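# Place the jointed cable runway across three supports

## Task

Set the segmented cable runway down so it rests on all three of its supports, sitting between the lugs of each support, with one of its ends lying on the tallest support. Then open the grippers and pull the arms away. It only counts if the runway stays in that position on its own once no robot is holding it.

## Robot and tools

Robots and cameras. There are four identical i2rt Big YAM arms named arm1, arm2, arm3 and arm4. Each has six revolute joints, a two-finger gripper and a wrist camera (arm1_cam_wrist to arm4_cam_wrist). Two fixed room cameras, cam_high and cam_low, are not attached to any arm. With joints 1 and 6 at zero and the hand level and pointing forward, the wrist camera rides on top of the hand and looks toward the fingertips. The hand reaches roughly 1.0 m from the joint 1 axis at full extension.

Frames. Poses live in a single shared scene frame whose origin is on the floor, with +z up. The hand point is the midpoint between the fingertips. The hand's z axis runs along the fingers, and the fingers open and close along its y axis. Each arm's foot has its own real pose, which is never printed. Every motion command, however, is given in joint space, not as a Cartesian pose.

execute_actions. Argument actions is a list holding either nothing or exactly one action object. That object has a key per arm you want to command ("arm1" to "arm4"), each containing "joints": a dictionary of absolute joint targets by name. Each arm gets its own dictionary; include only the joints you want to set. Names, units and allowed ranges: joint1_rad -2.879 to 2.879 (base yaw, positive is counter-clockwise seen from above, 0 points the way the foot faces); joint2_rad 0 to 3.141 (shoulder, 0 is upper arm pointing back roughly level, increasing lifts it up then forward); joint3_rad 0 to 3.019 (elbow, 0 is fully folded, increasing opens it); joint4_rad -1.692 to 1.57 (hand pitch, positive tips the fingers up); joint5_rad -1.57 to 1.57 (sideways hand swing, positive toward the arm's right); joint6_rad -2.094 to 2.094 (hand roll, positive is clockwise viewed from behind the hand); gripper_m 0 to 0.093, the fingertip gap in metres. Done tolerances are ±0.045, ±0.14, ±0.09, ±0.055, ±0.03, ±0.035 rad and ±0.003 m respectively. All arms in one action start together and may finish at different times; one action runs at most 15 s. Because joints move at different speeds, the hand may sweep a wide arc between postures, so stage moves. A joint or arm you omit may still be driving toward an older target. An unknown key or out-of-range value causes the whole call to be rejected with nothing moving. Optional cameras: a list of camera names (or "all"); omitted, null or ["all"] gives every camera, [] gives none. An empty actions list just reports state and images.

Result lines. Each call returns every robot's state (joint_positions, joint torques in joint order without the gripper, joint_status, on_its_own) and one image per requested camera, in the order named on the pictures line. joint_status per commanded joint: done, off_target (stopped short and may still push), contact_stop or time_out (target dropped, holds where it stopped, though a timed-out joint can keep a nearby target and keep pushing, and on_its_own will name it), not_followed (a self/inter-arm collision check withheld the targets; the line joint command not followed with a cause appears, grippers still act, and withheld targets may be retried later). on_its_own lists uncommanded joints; its held at value is a target, not a position. Torque readings carry per-arm offsets, scale and noise, and friction can fake or hide a load. MOTOR HOT warns from 85 °C; at 100 °C an OVER-TEMPERATURE FAULT makes that arm and its gripper go limp until cooled, with limit_stop_at_motor_heat in joint_status; resend the target afterward. A reported stop cancels the rest of the calls in that reply.

wait: seconds from 0 to 10; commands nothing new and returns the same as an empty action. zoom_image: camera name and region [x0, y0, x1, y1] in pixels of that camera's latest full image, top-left is (0, 0), at most 504 by 504. finished_scene: scene, the integer of the current scene; it is final and reports whether the goal was met, so only call it once the runway rests unaided and the arms have released and backed off.

Cautions. The arms keep pushing after contact and can push hard, which also heats motors; to relieve a stalled joint, command its reported position. Tiny target changes may not move a joint, and a joint carrying weight sags. Hard pressing between two arms fails the task and ends the run; a hard hit may as well, and the collision check ignores fingers, gripper housings and wrist cameras and can react late. Objects touching arms do not count. The arms do not wait for one another. Do not knock anything out of the work area or onto the floor. Avoid dropping, slipping or slamming the runway. The simulation keeps running while you compose replies, holding your last command.

Each tool is called after "Emit:" in YAML: its name, and indented under it one key for each argument.

## Session

Emit:
execute_actions:
  actions: []

Scene clock: 0.00 s.
Joint torques (N m, as the arm reports them, + toward a larger angle): no reading
Motor temperatures (°C, as the motors report them): arm1=[24 25 24 25 22 22] | arm2=[23 23 23 24 23 23] | arm3=[25 23 23 25 24 24] | arm4=[23 25 24 22 24 23]
arm1.joint_positions: joint1_rad=+0.115 joint2_rad=+0.592 joint3_rad=+1.397 joint4_rad=-1.260 joint5_rad=+0.260 joint6_rad=+0.427 gripper_m=+0.095
arm1.joint_status: not commanded
arm1.hand: x=-0.9039 y=-0.2072 z=+1.6075 quat_wxyz=(-0.535, -0.154, -0.828, -0.069) (m; scene frame)
arm2.joint_positions: joint1_rad=-0.433 joint2_rad=+0.640 joint3_rad=+1.311 joint4_rad=-1.299 joint5_rad=+0.256 joint6_rad=+0.315 gripper_m=+0.094
arm2.joint_status: not commanded
arm2.hand: x=-0.0735 y=-0.4779 z=+1.4763 quat_wxyz=(-0.422, +0.258, -0.846, -0.198) (m; scene frame)
arm3.joint_positions: joint1_rad=+0.075 joint2_rad=+0.568 joint3_rad=+1.372 joint4_rad=-1.307 joint5_rad=+0.135 joint6_rad=+0.475 gripper_m=+0.095
arm3.joint_status: not commanded
arm3.hand: x=+0.2087 y=+0.1007 z=+1.5880 quat_wxyz=(-0.430, -0.708, -0.487, +0.275) (m; scene frame)
arm4.joint_positions: joint1_rad=+0.012 joint2_rad=+0.617 joint3_rad=+1.408 joint4_rad=-1.503 joint5_rad=-0.249 joint6_rad=+0.136 gripper_m=+0.094
arm4.joint_status: not commanded
arm4.hand: x=+0.9235 y=-0.2012 z=+1.5369 quat_wxyz=(-0.178, -0.904, -0.063, +0.384) (m; scene frame)
pictures: arm1_cam_wrist, arm2_cam_wrist, arm3_cam_wrist, arm4_cam_wrist, cam_high, cam_low
Images, in order (width x height): arm1_cam_wrist 504x504, arm2_cam_wrist 504x504, arm3_cam_wrist 504x504, arm4_cam_wrist 504x504, cam_high 896x504, cam_low 896x504.

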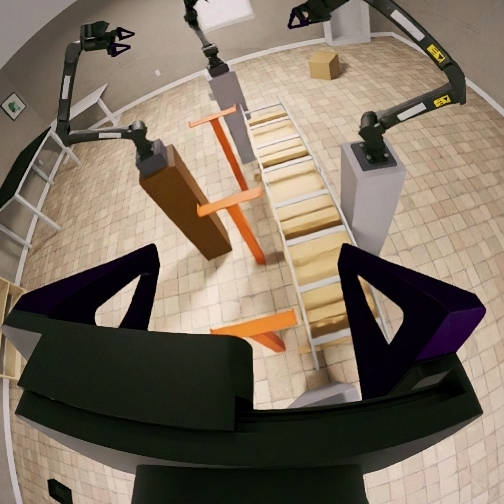

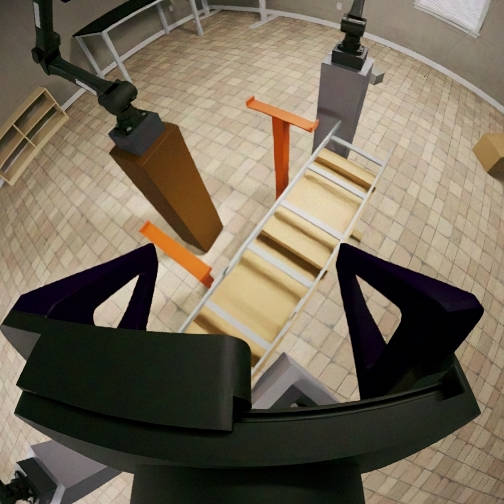

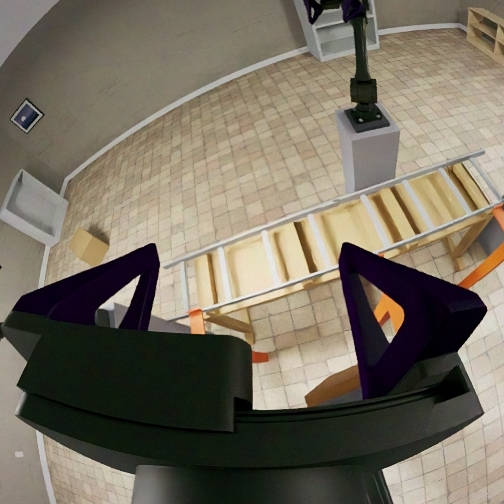

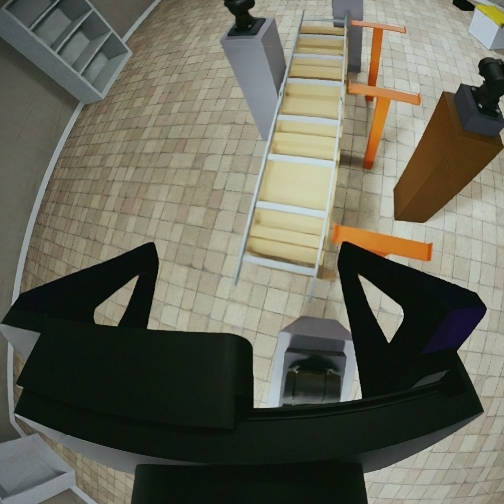

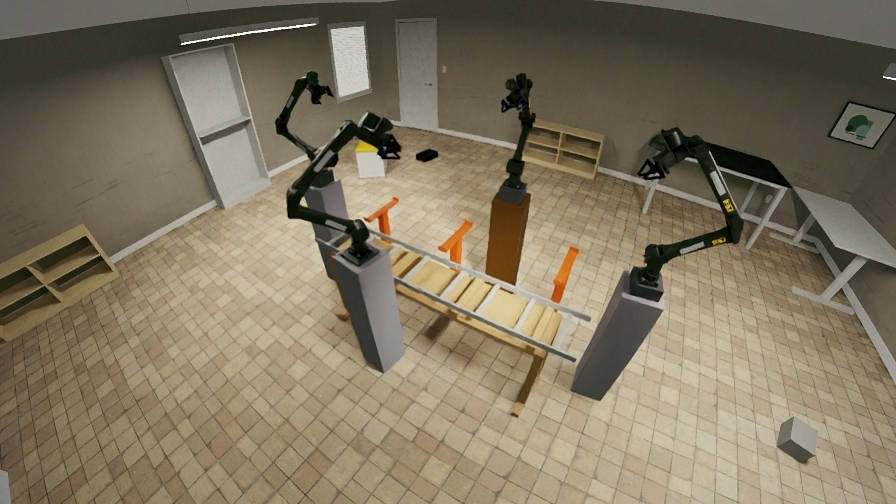

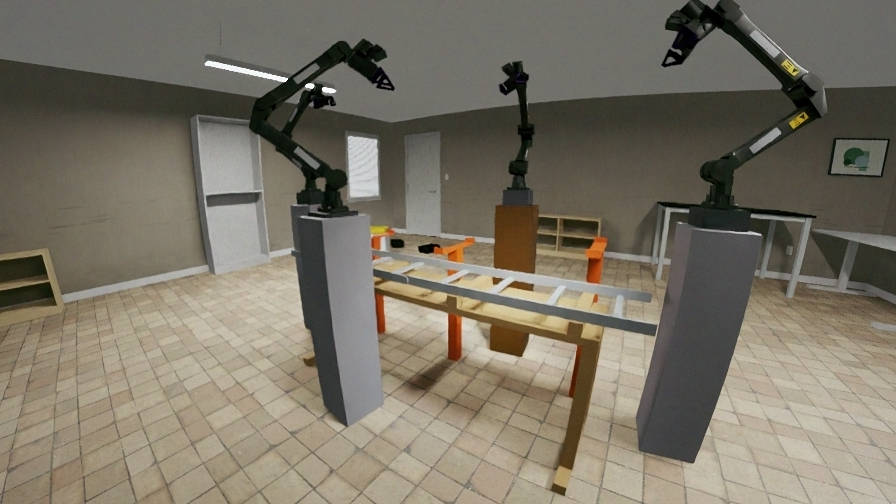

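Emit:
zoom_image:
  camera: "cam_high"
  region: [300,170,620,430]

Emit:
zoom_image:
  camera: "cam_low"
  region: [280,200,680,420]

Emit:
execute_actions:
  actions:
    - {"arm1":{"joints":{"joint1_rad":0,"joint2_rad":1.2,"joint3_rad":1.2,"joint4_rad":-1.5,"joint5_rad":0,"joint6_rad":0}},"arm4":{"joints":{"joint1_rad":0,"joint2_rad":1.5,"joint3_rad":1.5,"joint4_rad":-1.5,"joint5_rad":0,"joint6_rad":0}},"arm2":{"joints":{"joint1_rad":0,"joint2_rad":1.0,"joint3_rad":1.0,"joint4_rad":-1.5,"joint5_rad":0,"joint6_rad":0}},"arm3":{"joints":{"joint1_rad":0,"joint2_rad":0.9,"joint3_rad":1.3,"joint4_rad":-1.5,"joint5_rad":0,"joint6_rad":0}}}

Region (300, 170, 620, 430) of cam_high's 896x504 image, scaled by 1.575, with more detail than that image has; it fills the top 410 rows of this view, and the rest is white.

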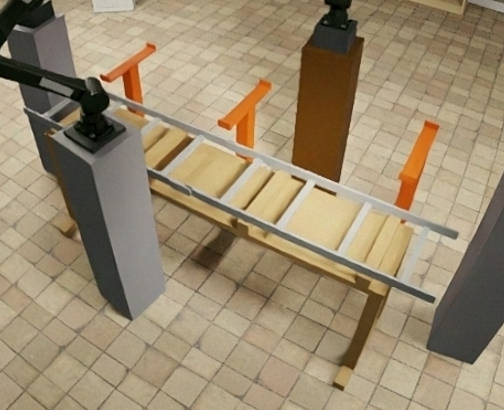

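Region (280, 200, 680, 420) of cam_low's 896x504 image, scaled by 1.260, with more detail than that image has; it fills the top 277 rows of this view, and the rest is white.

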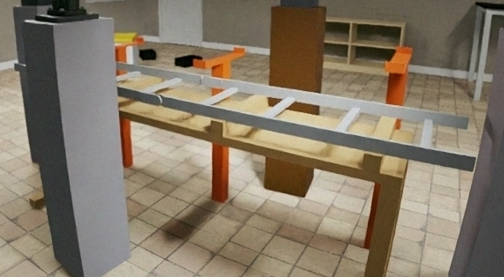

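Scene clock: 2.03 s.
Joint torques (N m, as the arm reports them, + toward a larger angle): arm1=[-1.11 -9.24 10.5   0.25 -0.09 -0.12] | arm2=[-0.03 -3.61 10.71  0.88 -0.16 -0.09] | arm3=[-1.71 -1.43 11.03  0.37 -0.25 -0.07] | arm4=[ -0.97 -11.81  11.5    0.55   0.16  -0.05]
Motor temperatures (°C, as the motors report them): arm1=[24 25 24 25 22 22] | arm2=[23 23 23 25 23 23] | arm3=[25 23 23 25 24 24] | arm4=[23 26 25 23 24 23]
arm1.joint_positions: joint1_rad=+0.005 joint2_rad=+1.205 joint3_rad=+1.199 joint4_rad=-1.492 joint5_rad=+0.003 joint6_rad=+0.008 gripper_m=+0.095
arm1.joint_status: all done
arm1.hand: x=-0.7848 y=-0.1714 z=+1.3016 quat_wxyz=(-0.040, +0.056, -0.998, -0.005) (m; scene frame)
arm2.joint_positions: joint1_rad=-0.002 joint2_rad=+0.996 joint3_rad=+0.973 joint4_rad=-1.493 joint5_rad=+0.003 joint6_rad=+0.009 gripper_m=+0.094
arm2.joint_status: all done
arm2.hand: x=-0.2124 y=-0.4047 z=+1.2010 quat_wxyz=(-0.023, +0.668, -0.743, -0.022) (m; scene frame)
arm3.joint_positions: joint1_rad=+0.006 joint2_rad=+0.902 joint3_rad=+1.283 joint4_rad=-1.486 joint5_rad=+0.005 joint6_rad=+0.011 gripper_m=+0.095
arm3.joint_status: all done
arm3.hand: x=+0.2257 y=+0.0163 z=+1.4310 quat_wxyz=(-0.170, -0.650, -0.724, +0.154) (m; scene frame)
arm4.joint_positions: joint1_rad=+0.008 joint2_rad=+1.507 joint3_rad=+1.484 joint4_rad=-1.503 joint5_rad=-0.003 joint6_rad=+0.012 gripper_m=+0.094
arm4.joint_status: all done
arm4.hand: x=+0.6686 y=-0.2027 z=+1.2717 quat_wxyz=(-0.008, -0.997, -0.075, +0.015) (m; scene frame)
pictures: arm1_cam_wrist, arm2_cam_wrist, arm3_cam_wrist, arm4_cam_wrist, cam_high, cam_low
Images, in order (width x height): arm1_cam_wrist 504x504, arm2_cam_wrist 504x504, arm3_cam_wrist 504x504, arm4_cam_wrist 504x504, cam_high 896x504, cam_low 896x504.

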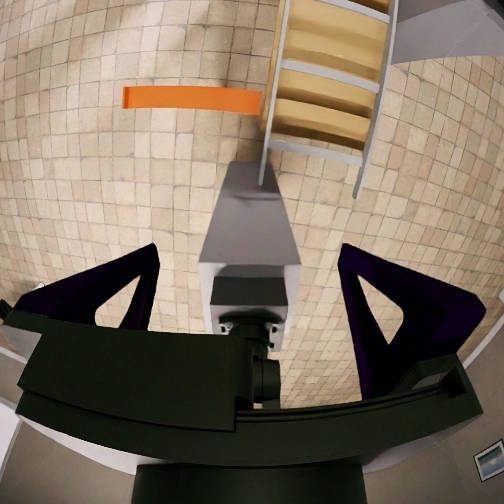

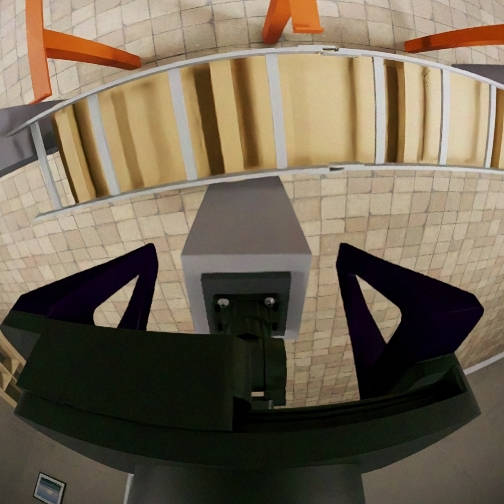

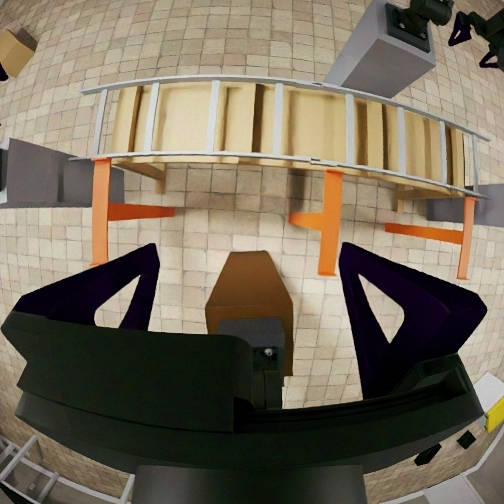

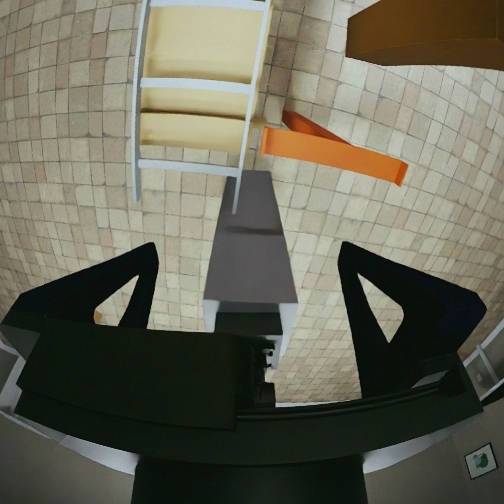

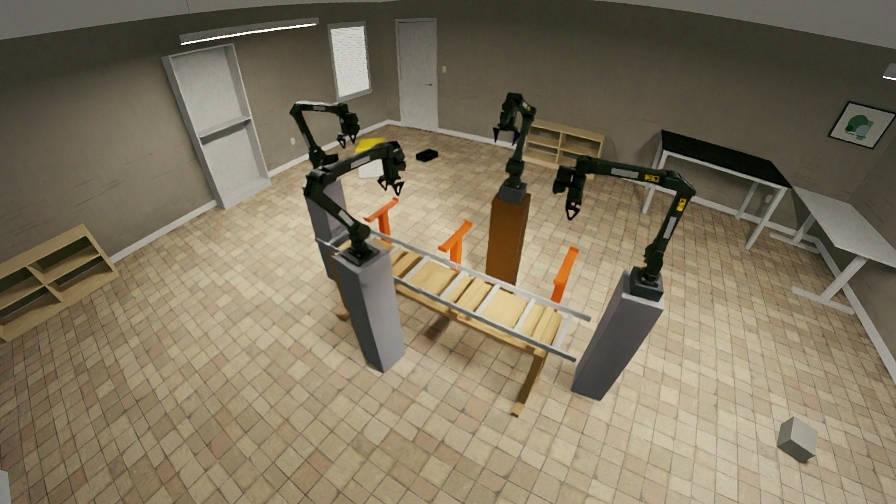

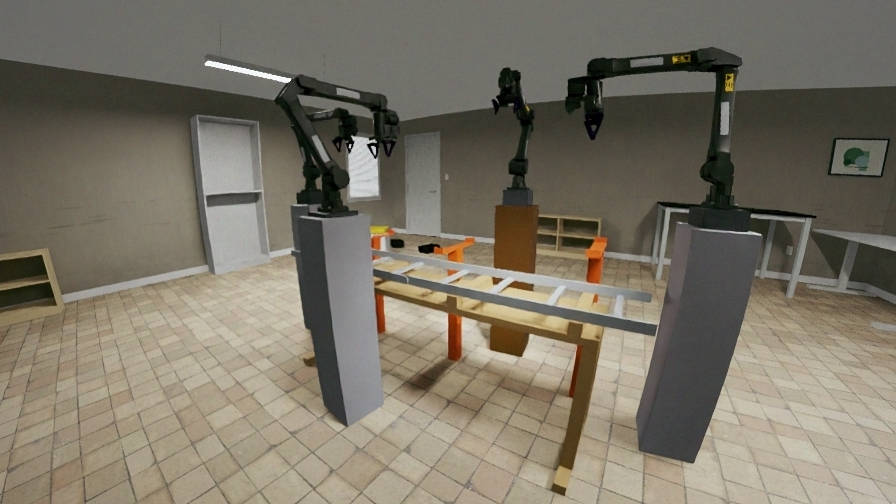

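Emit:
execute_actions:
  actions:
    - {"arm1":{"joints":{"joint4_rad":-0.9}},"arm4":{"joints":{"joint1_rad":-0.5}},"arm2":{"joints":{"joint3_rad":1.5}},"arm3":{"joints":{"joint2_rad":1.4}}}
  cameras: []

Emit:
execute_actions:
  actions:
    - {"arm1":{"joints":{"joint1_rad":-0.5}},"arm4":{"joints":{"joint2_rad":1.1}},"arm2":{"joints":{"joint1_rad":0.5}},"arm3":{"joints":{"joint1_rad":0.5}}}
  cameras: []

Emit:
execute_actions:
  actions:
    - {"arm1":{"joints":{"joint2_rad":0.8}},"arm4":{"joints":{"joint5_rad":0.5}},"arm2":{"joints":{"joint2_rad":1.4}},"arm3":{"joints":{"joint3_rad":1.7}}}
  cameras: []

Scene clock: 4.07 s.
Joint torques (N m, as the arm reports them, + toward a larger angle): arm1=[ -1.12 -10.32  11.54   2.2   -0.1   -0.12] | arm2=[-0.04 -3.07 10.98  1.83 -0.15 -0.08] | arm3=[-1.65 -9.02 10.75 -0.58 -0.25 -0.06] | arm4=[  0.06 -11.86  11.63   0.53   0.01  -0.03]
Motor temperatures (°C, as the motors report them): arm1=[24 25 25 25 22 22] | arm2=[23 23 24 25 23 23] | arm3=[25 23 23 25 24 24] | arm4=[23 26 25 23 24 23]
arm1.joint_positions: joint1_rad=+0.005 joint2_rad=+1.205 joint3_rad=+1.199 joint4_rad=-0.912 joint5_rad=+0.003 joint6_rad=+0.008 gripper_m=+0.095
arm1.joint_status: all done
arm1.hand: x=-0.6546 y=-0.1561 z=+1.3524 quat_wxyz=(-0.323, +0.051, -0.945, -0.023) (m; scene frame)
arm2.joint_positions: joint1_rad=-0.002 joint2_rad=+0.993 joint3_rad=+1.465 joint4_rad=-1.497 joint5_rad=+0.003 joint6_rad=+0.009 gripper_m=+0.094
arm2.joint_status: all done
arm2.hand: x=-0.2049 y=-0.3354 z=+1.4188 quat_wxyz=(-0.201, +0.643, -0.716, -0.185) (m; scene frame)
arm3.joint_positions: joint1_rad=+0.006 joint2_rad=+1.415 joint3_rad=+1.283 joint4_rad=-1.488 joint5_rad=+0.005 joint6_rad=+0.011 gripper_m=+0.095
arm3.joint_status: all done
arm3.hand: x=+0.2362 y=-0.0743 z=+1.2582 quat_wxyz=(+0.021, -0.668, -0.744, -0.014) (m; scene frame)
arm4.joint_positions: joint1_rad=-0.508 joint2_rad=+1.507 joint3_rad=+1.484 joint4_rad=-1.503 joint5_rad=+0.000 joint6_rad=+0.010 gripper_m=+0.094
arm4.joint_status: all done
arm4.hand: x=+0.6910 y=+0.0308 z=+1.2703 quat_wxyz=(+0.002, -0.983, +0.181, +0.014) (m; scene frame)
pictures: none
No camera images: the call's "cameras" was empty. Leave "cameras" out to get every camera's image.

Scene clock: 5.60 s.
Joint torques (N m, as the arm reports them, + toward a larger angle): arm1=[ -0.22 -10.28  11.53   2.14  -0.01  -0.1 ] | arm2=[ 0.13 -2.79 11.25  1.82 -0.13 -0.06] | arm3=[-1.6  -8.96 10.75 -0.62 -0.14 -0.05] | arm4=[ 0.19 -6.37 11.73  1.19  0.   -0.03]
Motor temperatures (°C, as the motors report them): arm1=[24 25 25 25 22 22] | arm2=[23 23 24 25 23 23] | arm3=[25 23 24 25 24 24] | arm4=[23 26 26 23 24 23]
arm1.joint_positions: joint1_rad=-0.504 joint2_rad=+1.205 joint3_rad=+1.199 joint4_rad=-0.911 joint5_rad=+0.001 joint6_rad=+0.006 gripper_m=+0.095
arm1.joint_status: all done
arm1.hand: x=-0.6871 y=-0.3959 z=+1.3503 quat_wxyz=(-0.318, -0.188, -0.928, +0.057) (m; scene frame)
arm2.joint_positions: joint1_rad=+0.495 joint2_rad=+0.993 joint3_rad=+1.465 joint4_rad=-1.497 joint5_rad=+0.002 joint6_rad=+0.008 gripper_m=+0.094
arm2.joint_status: all done
arm2.hand: x=-0.3705 y=-0.3602 z=+1.4190 quat_wxyz=(-0.151, +0.800, -0.534, -0.228) (m; scene frame)
arm3.joint_positions: joint1_rad=+0.506 joint2_rad=+1.415 joint3_rad=+1.283 joint4_rad=-1.488 joint5_rad=+0.002 joint6_rad=+0.009 gripper_m=+0.095
arm3.joint_status: all done
arm3.hand: x=+0.4200 y=-0.0037 z=+1.2580 quat_wxyz=(+0.023, -0.462, -0.886, -0.010) (m; scene frame)
arm4.joint_positions: joint1_rad=-0.508 joint2_rad=+1.108 joint3_rad=+1.484 joint4_rad=-1.503 joint5_rad=+0.000 joint6_rad=+0.010 gripper_m=+0.094
arm4.joint_status: all done
arm4.hand: x=+0.7672 y=+0.0030 z=+1.4313 quat_wxyz=(+0.036, -0.961, +0.177, +0.209) (m; scene frame)
pictures: none
No camera images: the call's "cameras" was empty. Leave "cameras" out to get every camera's image.

Scene clock: 7.00 s.
Joint torques (N m, as the arm reports them, + toward a larger angle): arm1=[-0.35 -4.71 11.24  2.54 -0.01 -0.1 ] | arm2=[  0.12 -10.08  10.81   1.22  -0.12  -0.06] | arm3=[-1.73 -7.97 12.84  0.38 -0.14 -0.05] | arm4=[ 0.16 -6.27 11.72  1.18  0.53  0.01]
Motor temperatures (°C, as the motors report them): arm1=[24 25 25 25 22 22] | arm2=[23 23 25 25 23 23] | arm3=[25 23 24 25 24 24] | arm4=[23 26 26 23 24 23]
arm1.joint_positions: joint1_rad=-0.504 joint2_rad=+0.805 joint3_rad=+1.199 joint4_rad=-0.909 joint5_rad=+0.001 joint6_rad=+0.006 gripper_m=+0.095
arm1.joint_status: all done
arm1.hand: x=-0.7866 y=-0.3570 z=+1.5148 quat_wxyz=(-0.496, -0.172, -0.846, +0.092) (m; scene frame)
arm2.joint_positions: joint1_rad=+0.495 joint2_rad=+1.399 joint3_rad=+1.474 joint4_rad=-1.497 joint5_rad=+0.002 joint6_rad=+0.008 gripper_m=+0.094
arm2.joint_status: all done
arm2.hand: x=-0.4106 y=-0.2654 z=+1.2724 quat_wxyz=(-0.044, +0.829, -0.554, -0.065) (m; scene frame)
arm3.joint_positions: joint1_rad=+0.506 joint2_rad=+1.396 joint3_rad=+1.664 joint4_rad=-1.492 joint5_rad=+0.002 joint6_rad=+0.009 gripper_m=+0.095
arm3.joint_status: all done
arm3.hand: x=+0.4657 y=-0.0675 z=+1.4237 quat_wxyz=(-0.152, -0.455, -0.874, +0.079) (m; scene frame)
arm4.joint_positions: joint1_rad=-0.507 joint2_rad=+1.108 joint3_rad=+1.484 joint4_rad=-1.503 joint5_rad=+0.497 joint6_rad=+0.010 gripper_m=+0.094
arm4.joint_status: all done
arm4.hand: x=+0.8036 y=+0.0767 z=+1.4501 quat_wxyz=(+0.271, -0.923, +0.222, +0.161) (m; scene frame)
pictures: none
No camera images: the call's "cameras" was empty. Leave "cameras" out to get every camera's image.

Emit:
execute_actions:
  actions:
    - {"arm1":{"joints":{"joint1_rad":-0.457,"joint2_rad":1.732,"joint3_rad":0.889,"joint4_rad":-0.728}},"arm4":{"joints":{"joint1_rad":0.279,"joint2_rad":1.684,"joint3_rad":0.92,"joint4_rad":-0.807,"joint5_rad":0}},"arm2":{"joints":{"joint1_rad":-0.372,"joint2_rad":1.343,"joint3_rad":0.677,"joint4_rad":-0.905}},"arm3":{"joints":{"joint1_rad":0,"joint2_rad":1.4,"joint3_rad":0.9,"joint4_rad":-1.07}}}

Scene clock: 9.50 s.
Joint torques (N m, as the arm reports them, + toward a larger angle): arm1=[ -0.09 -12.9    6.52   0.78  -0.02  -0.1 ] | arm2=[-0.52 -7.4   7.28  1.37 -0.09 -0.06] | arm3=[-0.43 -6.48  8.78  0.82 -0.13 -0.04] | arm4=[ -0.46 -10.73   8.76   0.82  -0.02  -0.03]
Motor temperatures (°C, as the motors report them): arm1=[24 25 25 25 22 22] | arm2=[23 23 25 25 23 23] | arm3=[25 23 24 25 24 24] | arm4=[23 26 26 23 24 23]
arm1.joint_positions: joint1_rad=-0.463 joint2_rad=+1.728 joint3_rad=+0.892 joint4_rad=-0.736 joint5_rad=+0.001 joint6_rad=+0.006 gripper_m=+0.095
arm1.joint_status: all done
arm1.hand: x=-0.7502 y=-0.3482 z=+1.0040 quat_wxyz=(-0.002, -0.176, -0.984, -0.005) (m; scene frame)
arm2.joint_positions: joint1_rad=-0.368 joint2_rad=+1.350 joint3_rad=+0.671 joint4_rad=-0.915 joint5_rad=+0.001 joint6_rad=+0.007 gripper_m=+0.094
arm2.joint_status: all done
arm2.hand: x=-0.1069 y=-0.4051 z=+0.9986 quat_wxyz=(+0.009, +0.523, -0.852, +0.003) (m; scene frame)
arm3.joint_positions: joint1_rad=-0.008 joint2_rad=+1.398 joint3_rad=+0.894 joint4_rad=-1.086 joint5_rad=+0.002 joint6_rad=+0.009 gripper_m=+0.095
arm3.joint_status: all done
arm3.hand: x=+0.2266 y=-0.0316 z=+1.1240 quat_wxyz=(+0.009, -0.672, -0.740, -0.005) (m; scene frame)
arm4.joint_positions: joint1_rad=+0.281 joint2_rad=+1.685 joint3_rad=+0.901 joint4_rad=-0.821 joint5_rad=+0.000 joint6_rad=+0.010 gripper_m=+0.094
arm4.joint_status: all done
arm4.hand: x=+0.7677 y=-0.2960 z=+0.9988 quat_wxyz=(-0.001, -0.977, -0.211, -0.024) (m; scene frame)
pictures: arm1_cam_wrist, arm2_cam_wrist, arm3_cam_wrist, arm4_cam_wrist, cam_high, cam_low
Images, in order (width x height): arm1_cam_wrist 504x504, arm2_cam_wrist 504x504, arm3_cam_wrist 504x504, arm4_cam_wrist 504x504, cam_high 896x504, cam_low 896x504.

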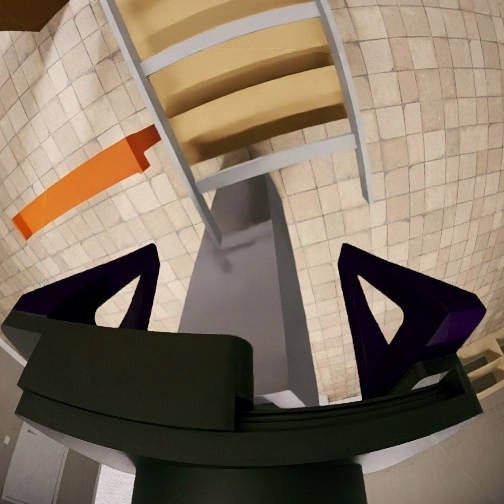

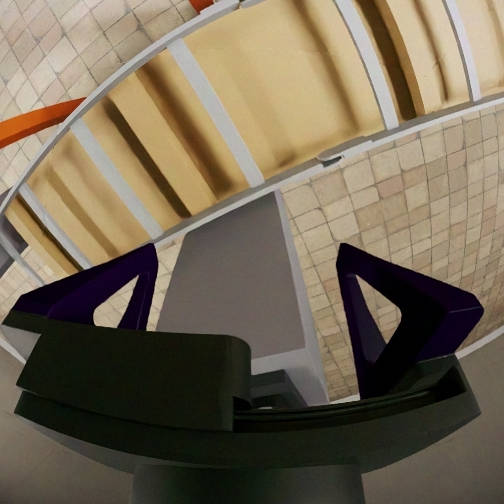

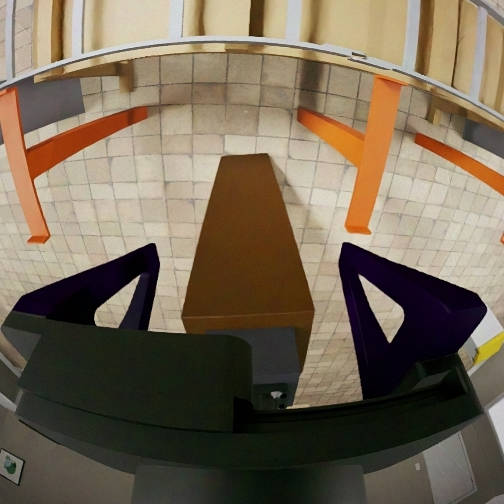

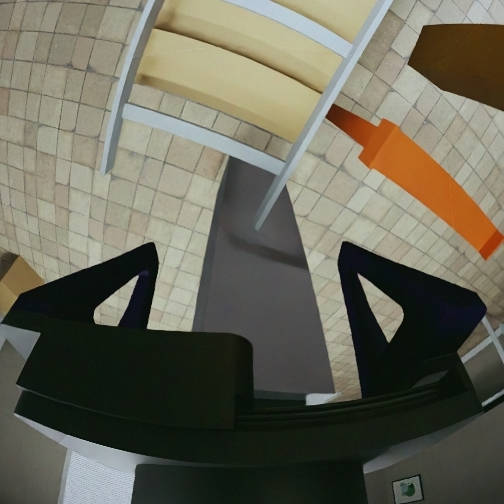

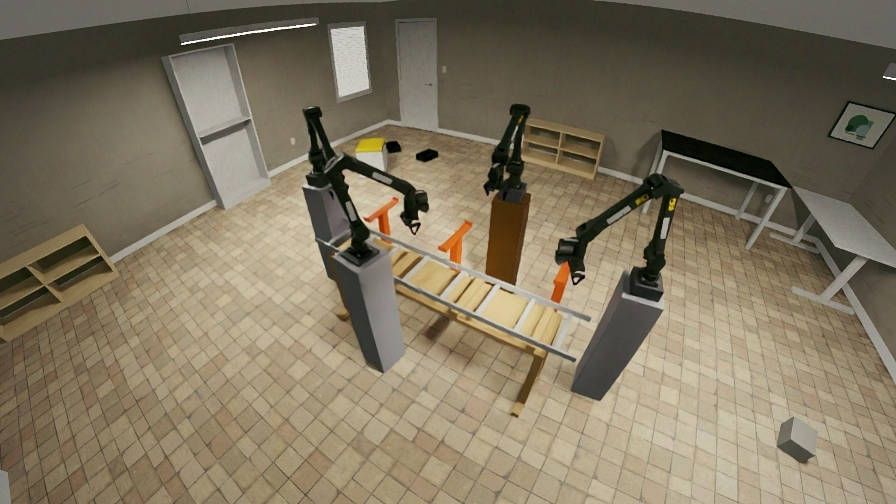

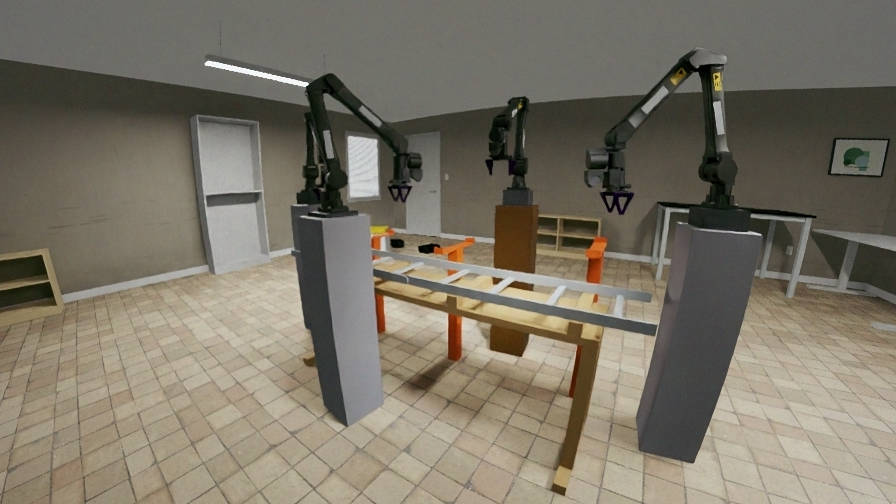

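Emit:
execute_actions:
  actions:
    - {"arm1":{"joints":{"joint1_rad":-0.556,"joint2_rad":2.102,"joint3_rad":0.841,"joint4_rad":-0.31,"joint6_rad":1.13}},"arm4":{"joints":{"joint1_rad":0.422,"joint2_rad":2.048,"joint3_rad":0.884,"joint4_rad":-0.407,"joint6_rad":-0.995}}}
  cameras: ["arm1_cam_wrist","arm4_cam_wrist","cam_low","cam_high"]

Scene clock: 12.30 s.
Joint torques (N m, as the arm reports them, + toward a larger angle): arm1=[ -0.06 -14.65   2.94   0.73   0.06   0.06] | arm2=[-0.5  -7.38  7.26  1.4  -0.09 -0.06] | arm3=[-0.39 -6.46  8.8   0.79 -0.13 -0.04] | arm4=[ -0.91 -12.93   4.17   0.87  -0.11  -0.05]
Motor temperatures (°C, as the motors report them): arm1=[24 25 25 25 22 22] | arm2=[23 23 25 25 23 23] | arm3=[25 23 25 25 24 24] | arm4=[23 26 26 23 24 23]
arm1.joint_positions: joint1_rad=-0.562 joint2_rad=+2.108 joint3_rad=+0.840 joint4_rad=-0.318 joint5_rad=+0.001 joint6_rad=+1.122 gripper_m=+0.095
arm1.joint_status: all done
arm1.hand: x=-0.7822 y=-0.3753 z=+0.8496 quat_wxyz=(+0.007, -0.707, -0.708, -0.003) (m; scene frame)
arm2.joint_positions: joint1_rad=-0.368 joint2_rad=+1.350 joint3_rad=+0.671 joint4_rad=-0.915 joint5_rad=+0.001 joint6_rad=+0.007 gripper_m=+0.094
arm2.joint_status: not commanded
arm2.hand: x=-0.1069 y=-0.4051 z=+0.9986 quat_wxyz=(+0.009, +0.523, -0.852, +0.003) (m; scene frame)
arm3.joint_positions: joint1_rad=-0.008 joint2_rad=+1.398 joint3_rad=+0.894 joint4_rad=-1.086 joint5_rad=+0.002 joint6_rad=+0.009 gripper_m=+0.095
arm3.joint_status: not commanded
arm3.hand: x=+0.2266 y=-0.0316 z=+1.1240 quat_wxyz=(+0.009, -0.672, -0.740, -0.005) (m; scene frame)
arm4.joint_positions: joint1_rad=+0.430 joint2_rad=+2.059 joint3_rad=+0.877 joint4_rad=-0.422 joint5_rad=+0.000 joint6_rad=-0.982 gripper_m=+0.094
arm4.joint_status: all done
arm4.hand: x=+0.7972 y=-0.3495 z=+0.8501 quat_wxyz=(-0.011, -0.708, -0.706, -0.019) (m; scene frame)
pictures: arm1_cam_wrist, arm4_cam_wrist, cam_high, cam_low
Images, in order (width x height): arm1_cam_wrist 504x504, arm4_cam_wrist 504x504, cam_high 896x504, cam_low 896x504.

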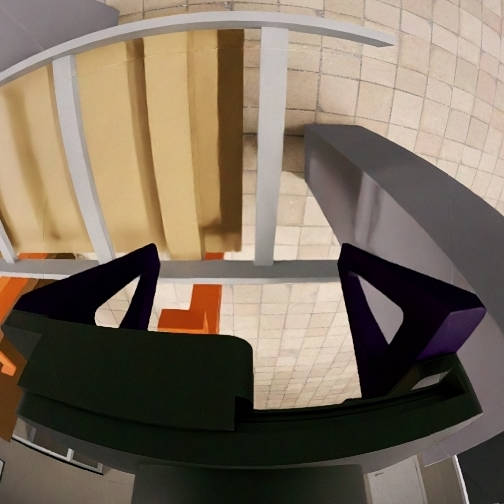

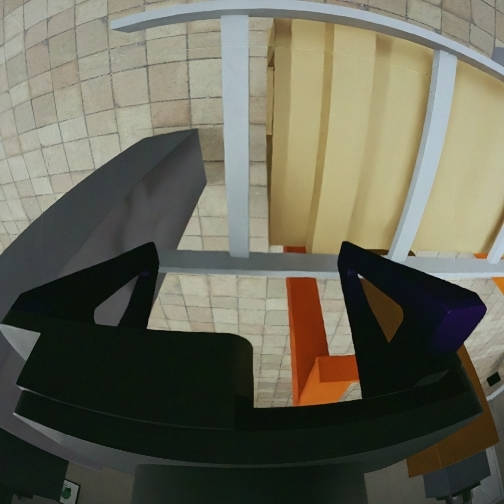

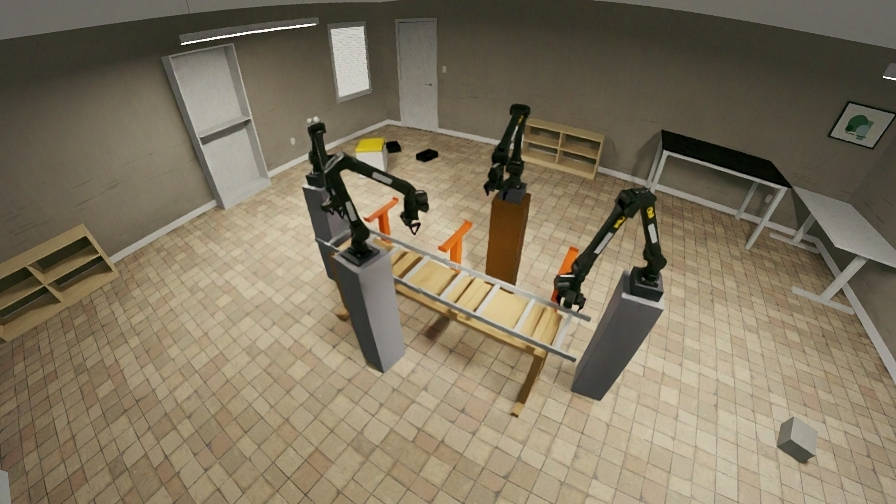

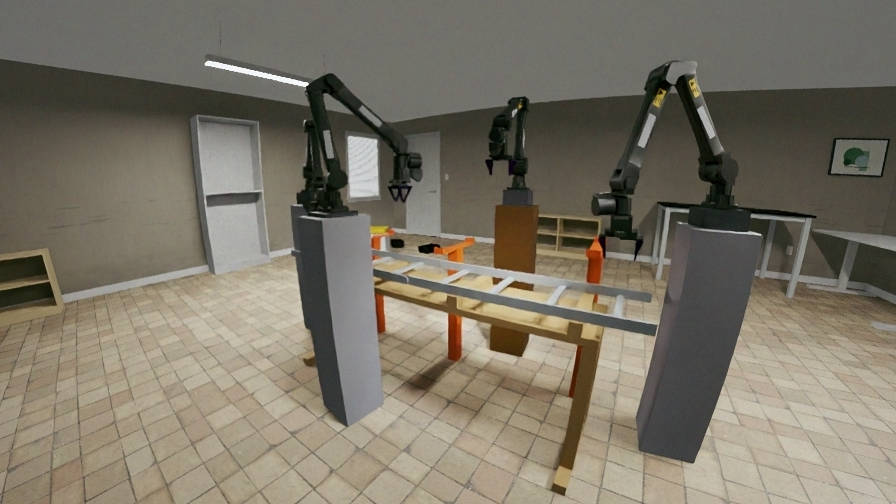

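Emit:
execute_actions:
  actions:
    - {"arm1":{"joints":{"joint1_rad":-0.67,"joint2_rad":2.369,"joint3_rad":0.931,"joint4_rad":-0.133,"joint6_rad":1.016}},"arm4":{"joints":{"joint1_rad":0.581,"joint2_rad":2.31,"joint3_rad":0.987,"joint4_rad":-0.248,"joint6_rad":-0.836}},"arm2":{"joints":{"joint6_rad":-0.47}}}

Scene clock: 14.13 s.
Joint torques (N m, as the arm reports them, + toward a larger angle): arm1=[  0.26 -15.7    1.37   0.67   0.06  -0.11] | arm2=[-0.54 -7.34  7.26  1.38 -0.13 -0.04] | arm3=[-0.49 -6.49  8.77  0.8  -0.13 -0.04] | arm4=[ -0.82 -14.37   2.73   0.63  -0.11   0.21]
Motor temperatures (°C, as the motors report them): arm1=[24 25 25 25 22 22] | arm2=[23 23 25 25 23 23] | arm3=[25 23 25 25 24 24] | arm4=[23 26 26 23 24 23]
arm1.joint_positions: joint1_rad=-0.679 joint2_rad=+2.375 joint3_rad=+0.927 joint4_rad=-0.140 joint5_rad=+0.001 joint6_rad=+1.024 gripper_m=+0.095
arm1.joint_status: all done
arm1.hand: x=-0.8035 y=-0.4136 z=+0.7576 quat_wxyz=(+0.009, -0.713, -0.701, -0.003) (m; scene frame)
arm2.joint_positions: joint1_rad=-0.368 joint2_rad=+1.350 joint3_rad=+0.671 joint4_rad=-0.915 joint5_rad=+0.001 joint6_rad=-0.461 gripper_m=+0.094
arm2.joint_status: all done
arm2.hand: x=-0.1069 y=-0.4051 z=+0.9986 quat_wxyz=(+0.009, +0.706, -0.708, +0.001) (m; scene frame)
arm3.joint_positions: joint1_rad=-0.008 joint2_rad=+1.398 joint3_rad=+0.894 joint4_rad=-1.086 joint5_rad=+0.002 joint6_rad=+0.009 gripper_m=+0.095
arm3.joint_status: not commanded
arm3.hand: x=+0.2266 y=-0.0316 z=+1.1240 quat_wxyz=(+0.009, -0.672, -0.740, -0.005) (m; scene frame)
arm4.joint_positions: joint1_rad=+0.588 joint2_rad=+2.322 joint3_rad=+0.980 joint4_rad=-0.258 joint5_rad=+0.000 joint6_rad=-0.848 gripper_m=+0.094
arm4.joint_status: all done
arm4.hand: x=+0.8275 y=-0.4080 z=+0.7601 quat_wxyz=(-0.009, -0.700, -0.714, -0.018) (m; scene frame)
pictures: arm1_cam_wrist, arm2_cam_wrist, arm3_cam_wrist, arm4_cam_wrist, cam_high, cam_low
Images, in order (width x height): arm1_cam_wrist 504x504, arm2_cam_wrist 504x504, arm3_cam_wrist 504x504, arm4_cam_wrist 504x504, cam_high 896x504, cam_low 896x504.

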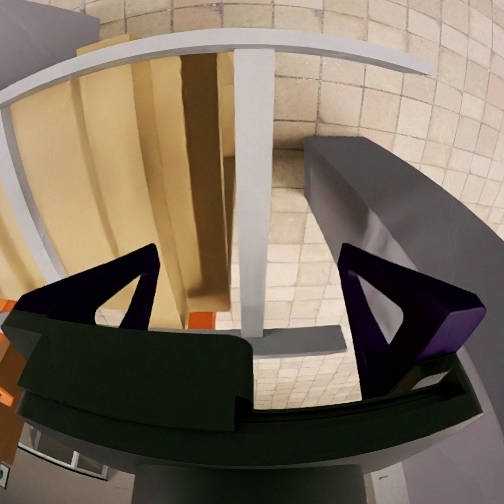

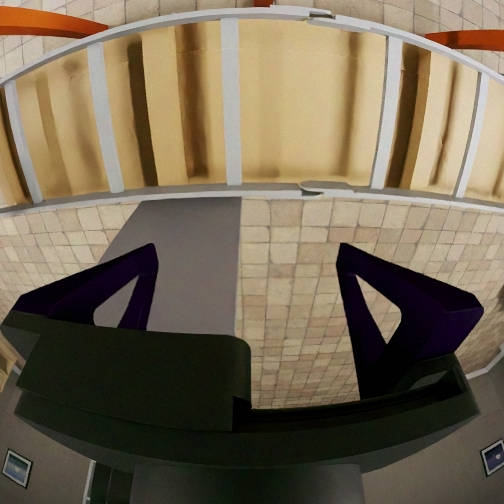

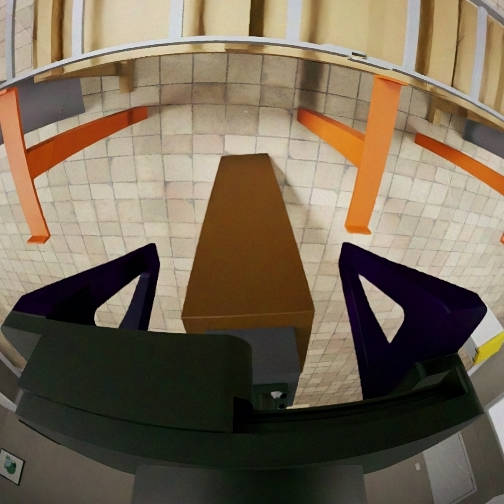

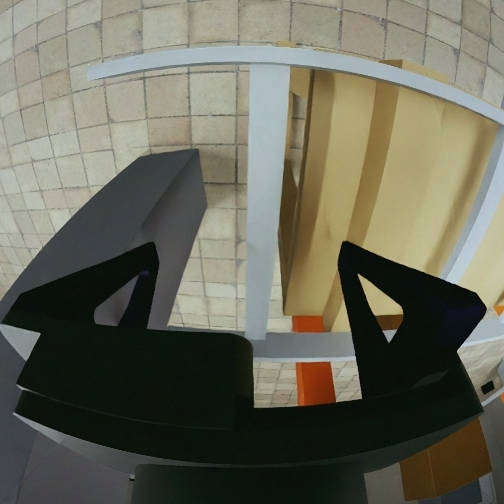

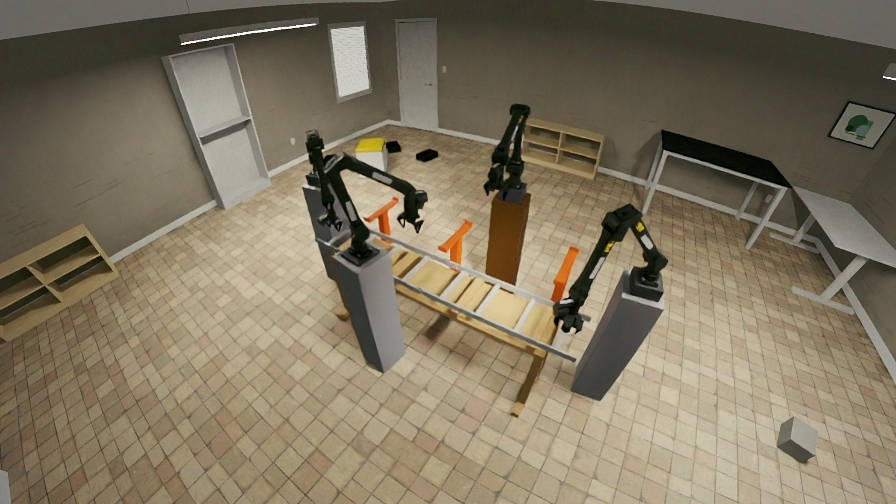

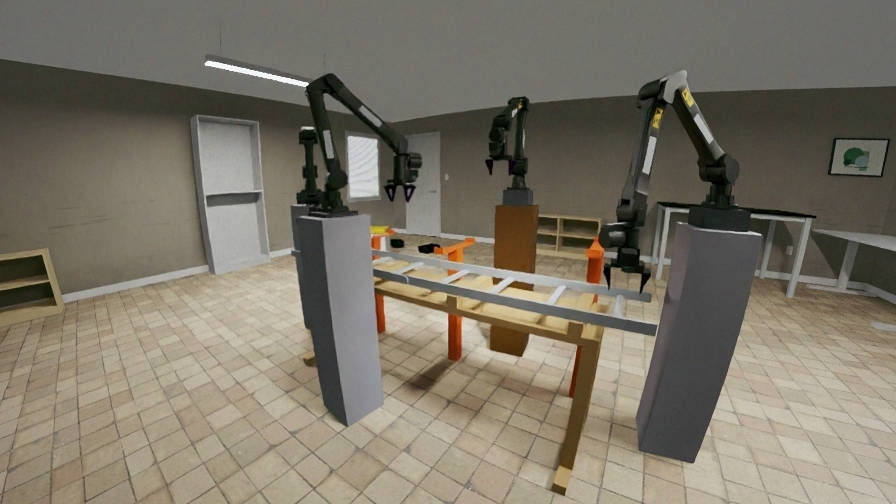

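Emit:
execute_actions:
  actions:
    - {"arm1":{"joints":{"joint1_rad":-0.644,"joint2_rad":2.54,"joint3_rad":0.987,"joint4_rad":-0.018,"joint6_rad":1.042}},"arm4":{"joints":{"joint1_rad":0.556,"joint2_rad":2.478,"joint3_rad":1.073,"joint4_rad":-0.166,"joint6_rad":-0.861}},"arm2":{"joints":{"joint1_rad":-0.334,"joint2_rad":1.954,"joint3_rad":0.565,"joint4_rad":-0.182,"joint6_rad":-0.432}}}
  cameras: ["arm1_cam_wrist","arm2_cam_wrist","arm4_cam_wrist","cam_low"]

Scene clock: 15.97 s.
Joint torques (N m, as the arm reports them, + toward a larger angle): arm1=[ -0.2  -15.57   0.14   0.63   0.06   0.04] | arm2=[ 0.33 -9.28  1.77  1.4  -0.13  0.07] | arm3=[-0.42 -6.56  8.79  0.79 -0.13 -0.04] | arm4=[ -0.47 -14.18   1.76   0.66  -0.1   -0.05]
Motor temperatures (°C, as the motors report them): arm1=[24 25 25 25 22 22] | arm2=[23 23 25 25 23 23] | arm3=[25 23 25 25 24 24] | arm4=[23 26 26 23 24 23]
arm1.joint_positions: joint1_rad=-0.648 joint2_rad=+2.544 joint3_rad=+0.985 joint4_rad=-0.024 joint5_rad=+0.001 joint6_rad=+1.035 gripper_m=+0.095
arm1.joint_status: all done
arm1.hand: x=-0.8053 y=-0.3980 z=+0.6980 quat_wxyz=(+0.006, -0.706, -0.708, -0.004) (m; scene frame)
arm2.joint_positions: joint1_rad=-0.340 joint2_rad=+1.949 joint3_rad=+0.563 joint4_rad=-0.193 joint5_rad=+0.001 joint6_rad=-0.441 gripper_m=+0.094
arm2.joint_status: all done
arm2.hand: x=-0.1163 y=-0.4034 z=+0.8055 quat_wxyz=(+0.002, +0.709, -0.705, -0.002) (m; scene frame)
arm3.joint_positions: joint1_rad=-0.008 joint2_rad=+1.398 joint3_rad=+0.894 joint4_rad=-1.086 joint5_rad=+0.002 joint6_rad=+0.009 gripper_m=+0.095
arm3.joint_status: not commanded
arm3.hand: x=+0.2266 y=-0.0316 z=+1.1240 quat_wxyz=(+0.009, -0.672, -0.740, -0.005) (m; scene frame)
arm4.joint_positions: joint1_rad=+0.559 joint2_rad=+2.483 joint3_rad=+1.070 joint4_rad=-0.174 joint5_rad=+0.000 joint6_rad=-0.849 gripper_m=+0.094
arm4.joint_status: all done
arm4.hand: x=+0.8133 y=-0.4061 z=+0.7024 quat_wxyz=(-0.009, -0.710, -0.704, -0.011) (m; scene frame)
pictures: arm1_cam_wrist, arm2_cam_wrist, arm4_cam_wrist, cam_low
Images, in order (width x height): arm1_cam_wrist 504x504, arm2_cam_wrist 504x504, arm4_cam_wrist 504x504, cam_low 896x504.

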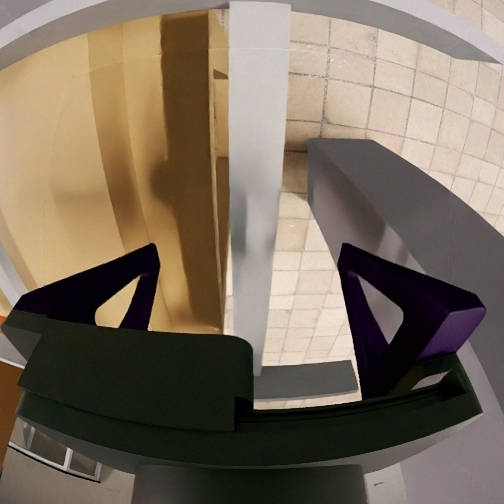

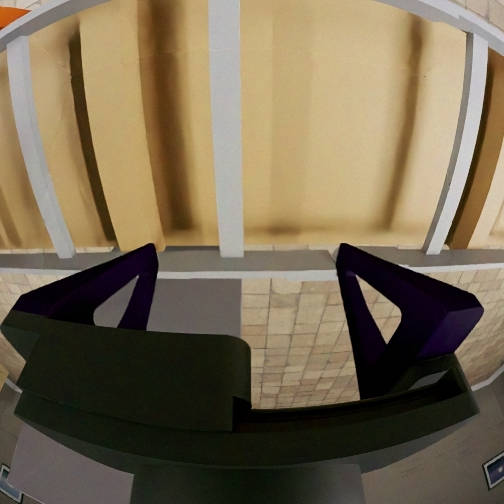

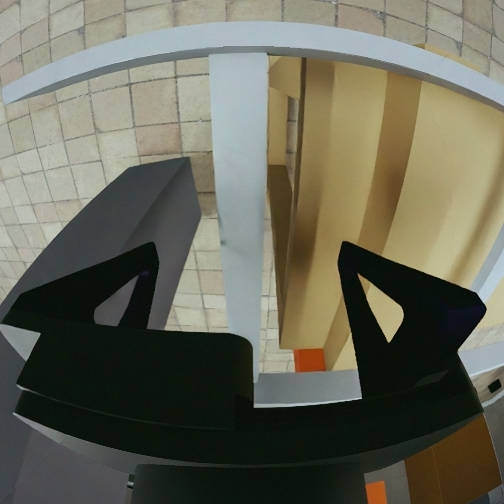

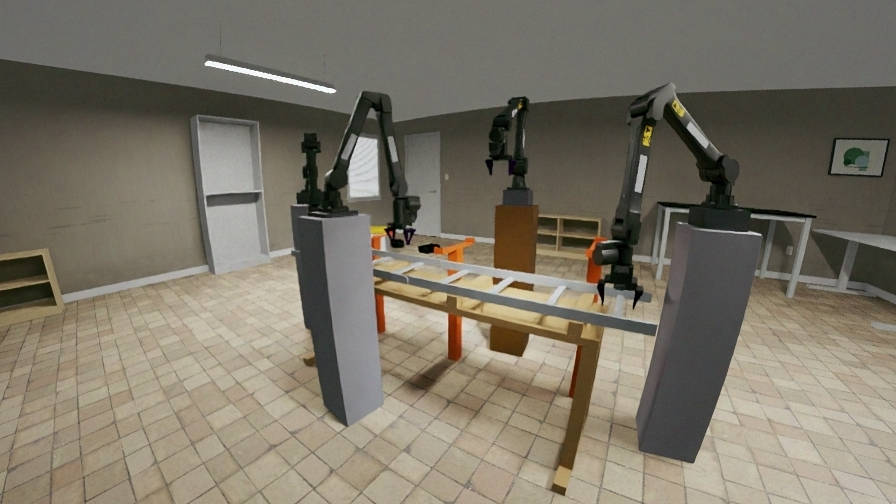

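Emit:
execute_actions:
  actions:
    - {"arm1":{"joints":{"joint1_rad":-0.632,"joint2_rad":2.639,"joint3_rad":1.042,"joint4_rad":0.026,"joint6_rad":1.054}},"arm4":{"joints":{"joint2_rad":2.573,"joint3_rad":1.127,"joint4_rad":-0.125}},"arm2":{"joints":{"joint1_rad":-0.281,"joint2_rad":2.429,"joint3_rad":0.71,"joint4_rad":0.148,"joint6_rad":-0.379}}}
  cameras: ["arm1_cam_wrist","arm2_cam_wrist","arm4_cam_wrist","cam_low"]

Scene clock: 21.90 s.
Joint torques (N m, as the arm reports them, + toward a larger angle): arm1=[  0.22 -15.32  -0.55   0.56   0.05   0.04] | arm2=[ -0.06 -12.87  -1.13   1.38  -0.13   0.07] | arm3=[-0.53 -6.48  8.8   0.8  -0.13 -0.04] | arm4=[ -0.52 -14.35   1.08   0.73  -0.11  -0.05]
Motor temperatures (°C, as the motors report them): arm1=[24 26 25 25 22 22] | arm2=[23 23 24 25 23 23] | arm3=[25 23 25 25 24 24] | arm4=[23 27 25 23 24 23]
arm1.joint_positions: joint1_rad=-0.641 joint2_rad=+2.632 joint3_rad=+1.045 joint4_rad=+0.023 joint5_rad=+0.001 joint6_rad=+1.046 gripper_m=+0.095
arm1.joint_status: all done
arm1.hand: x=-0.7986 y=-0.3985 z=+0.6667 quat_wxyz=(-0.002, -0.708, -0.706, -0.006) (m; scene frame)
arm2.joint_positions: joint1_rad=-0.282 joint2_rad=+2.440 joint3_rad=+0.707 joint4_rad=+0.139 joint5_rad=+0.001 joint6_rad=-0.387 gripper_m=+0.094
arm2.joint_status: all done
arm2.hand: x=-0.1344 y=-0.4009 z=+0.6698 quat_wxyz=(+0.009, +0.711, -0.703, +0.002) (m; scene frame)
arm3.joint_positions: joint1_rad=-0.008 joint2_rad=+1.398 joint3_rad=+0.894 joint4_rad=-1.086 joint5_rad=+0.002 joint6_rad=+0.009 gripper_m=+0.095
arm3.joint_status: not commanded
arm3.hand: x=+0.2266 y=-0.0316 z=+1.1240 quat_wxyz=(+0.009, -0.672, -0.740, -0.005) (m; scene frame)
arm4.joint_positions: joint1_rad=+0.559 joint2_rad=+2.569 joint3_rad=+1.128 joint4_rad=-0.136 joint5_rad=+0.000 joint6_rad=-0.849 gripper_m=+0.094
arm4.joint_status: all done
arm4.hand: x=+0.8092 y=-0.4103 z=+0.6709 quat_wxyz=(-0.008, -0.710, -0.704, -0.006) (m; scene frame)
pictures: arm1_cam_wrist, arm2_cam_wrist, arm4_cam_wrist, cam_low
Images, in order (width x height): arm1_cam_wrist 504x504, arm2_cam_wrist 504x504, arm4_cam_wrist 504x504, cam_low 896x504.

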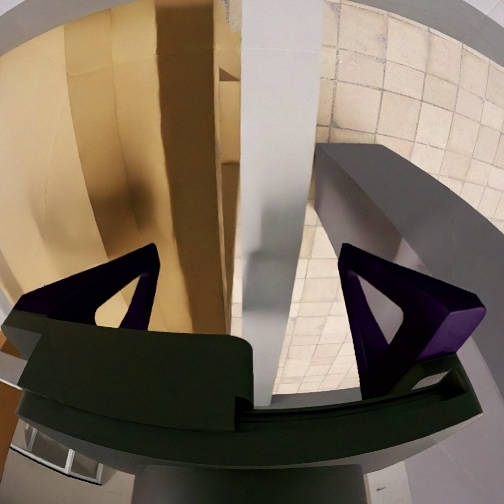

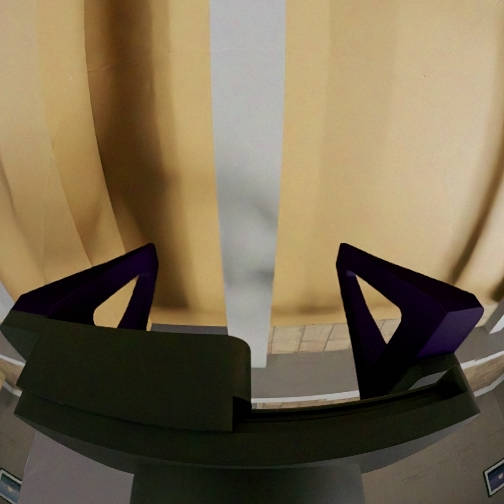

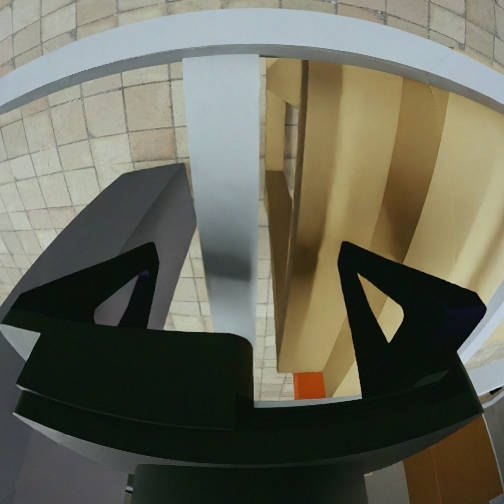

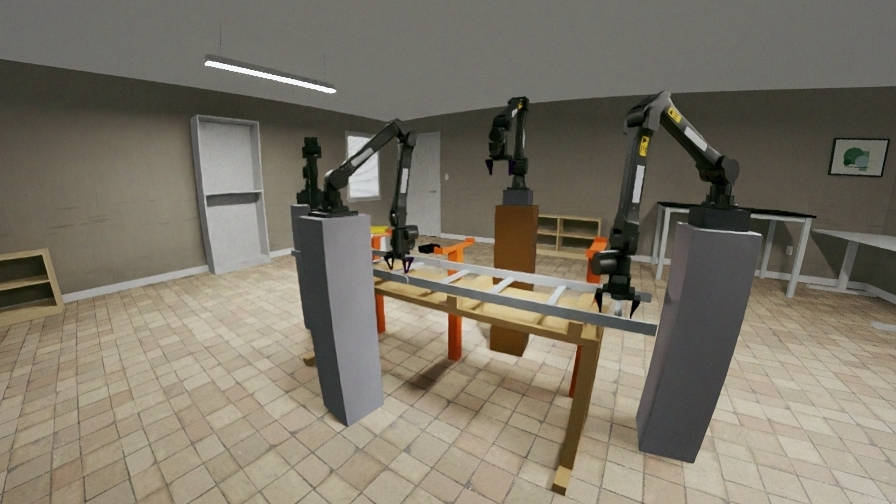

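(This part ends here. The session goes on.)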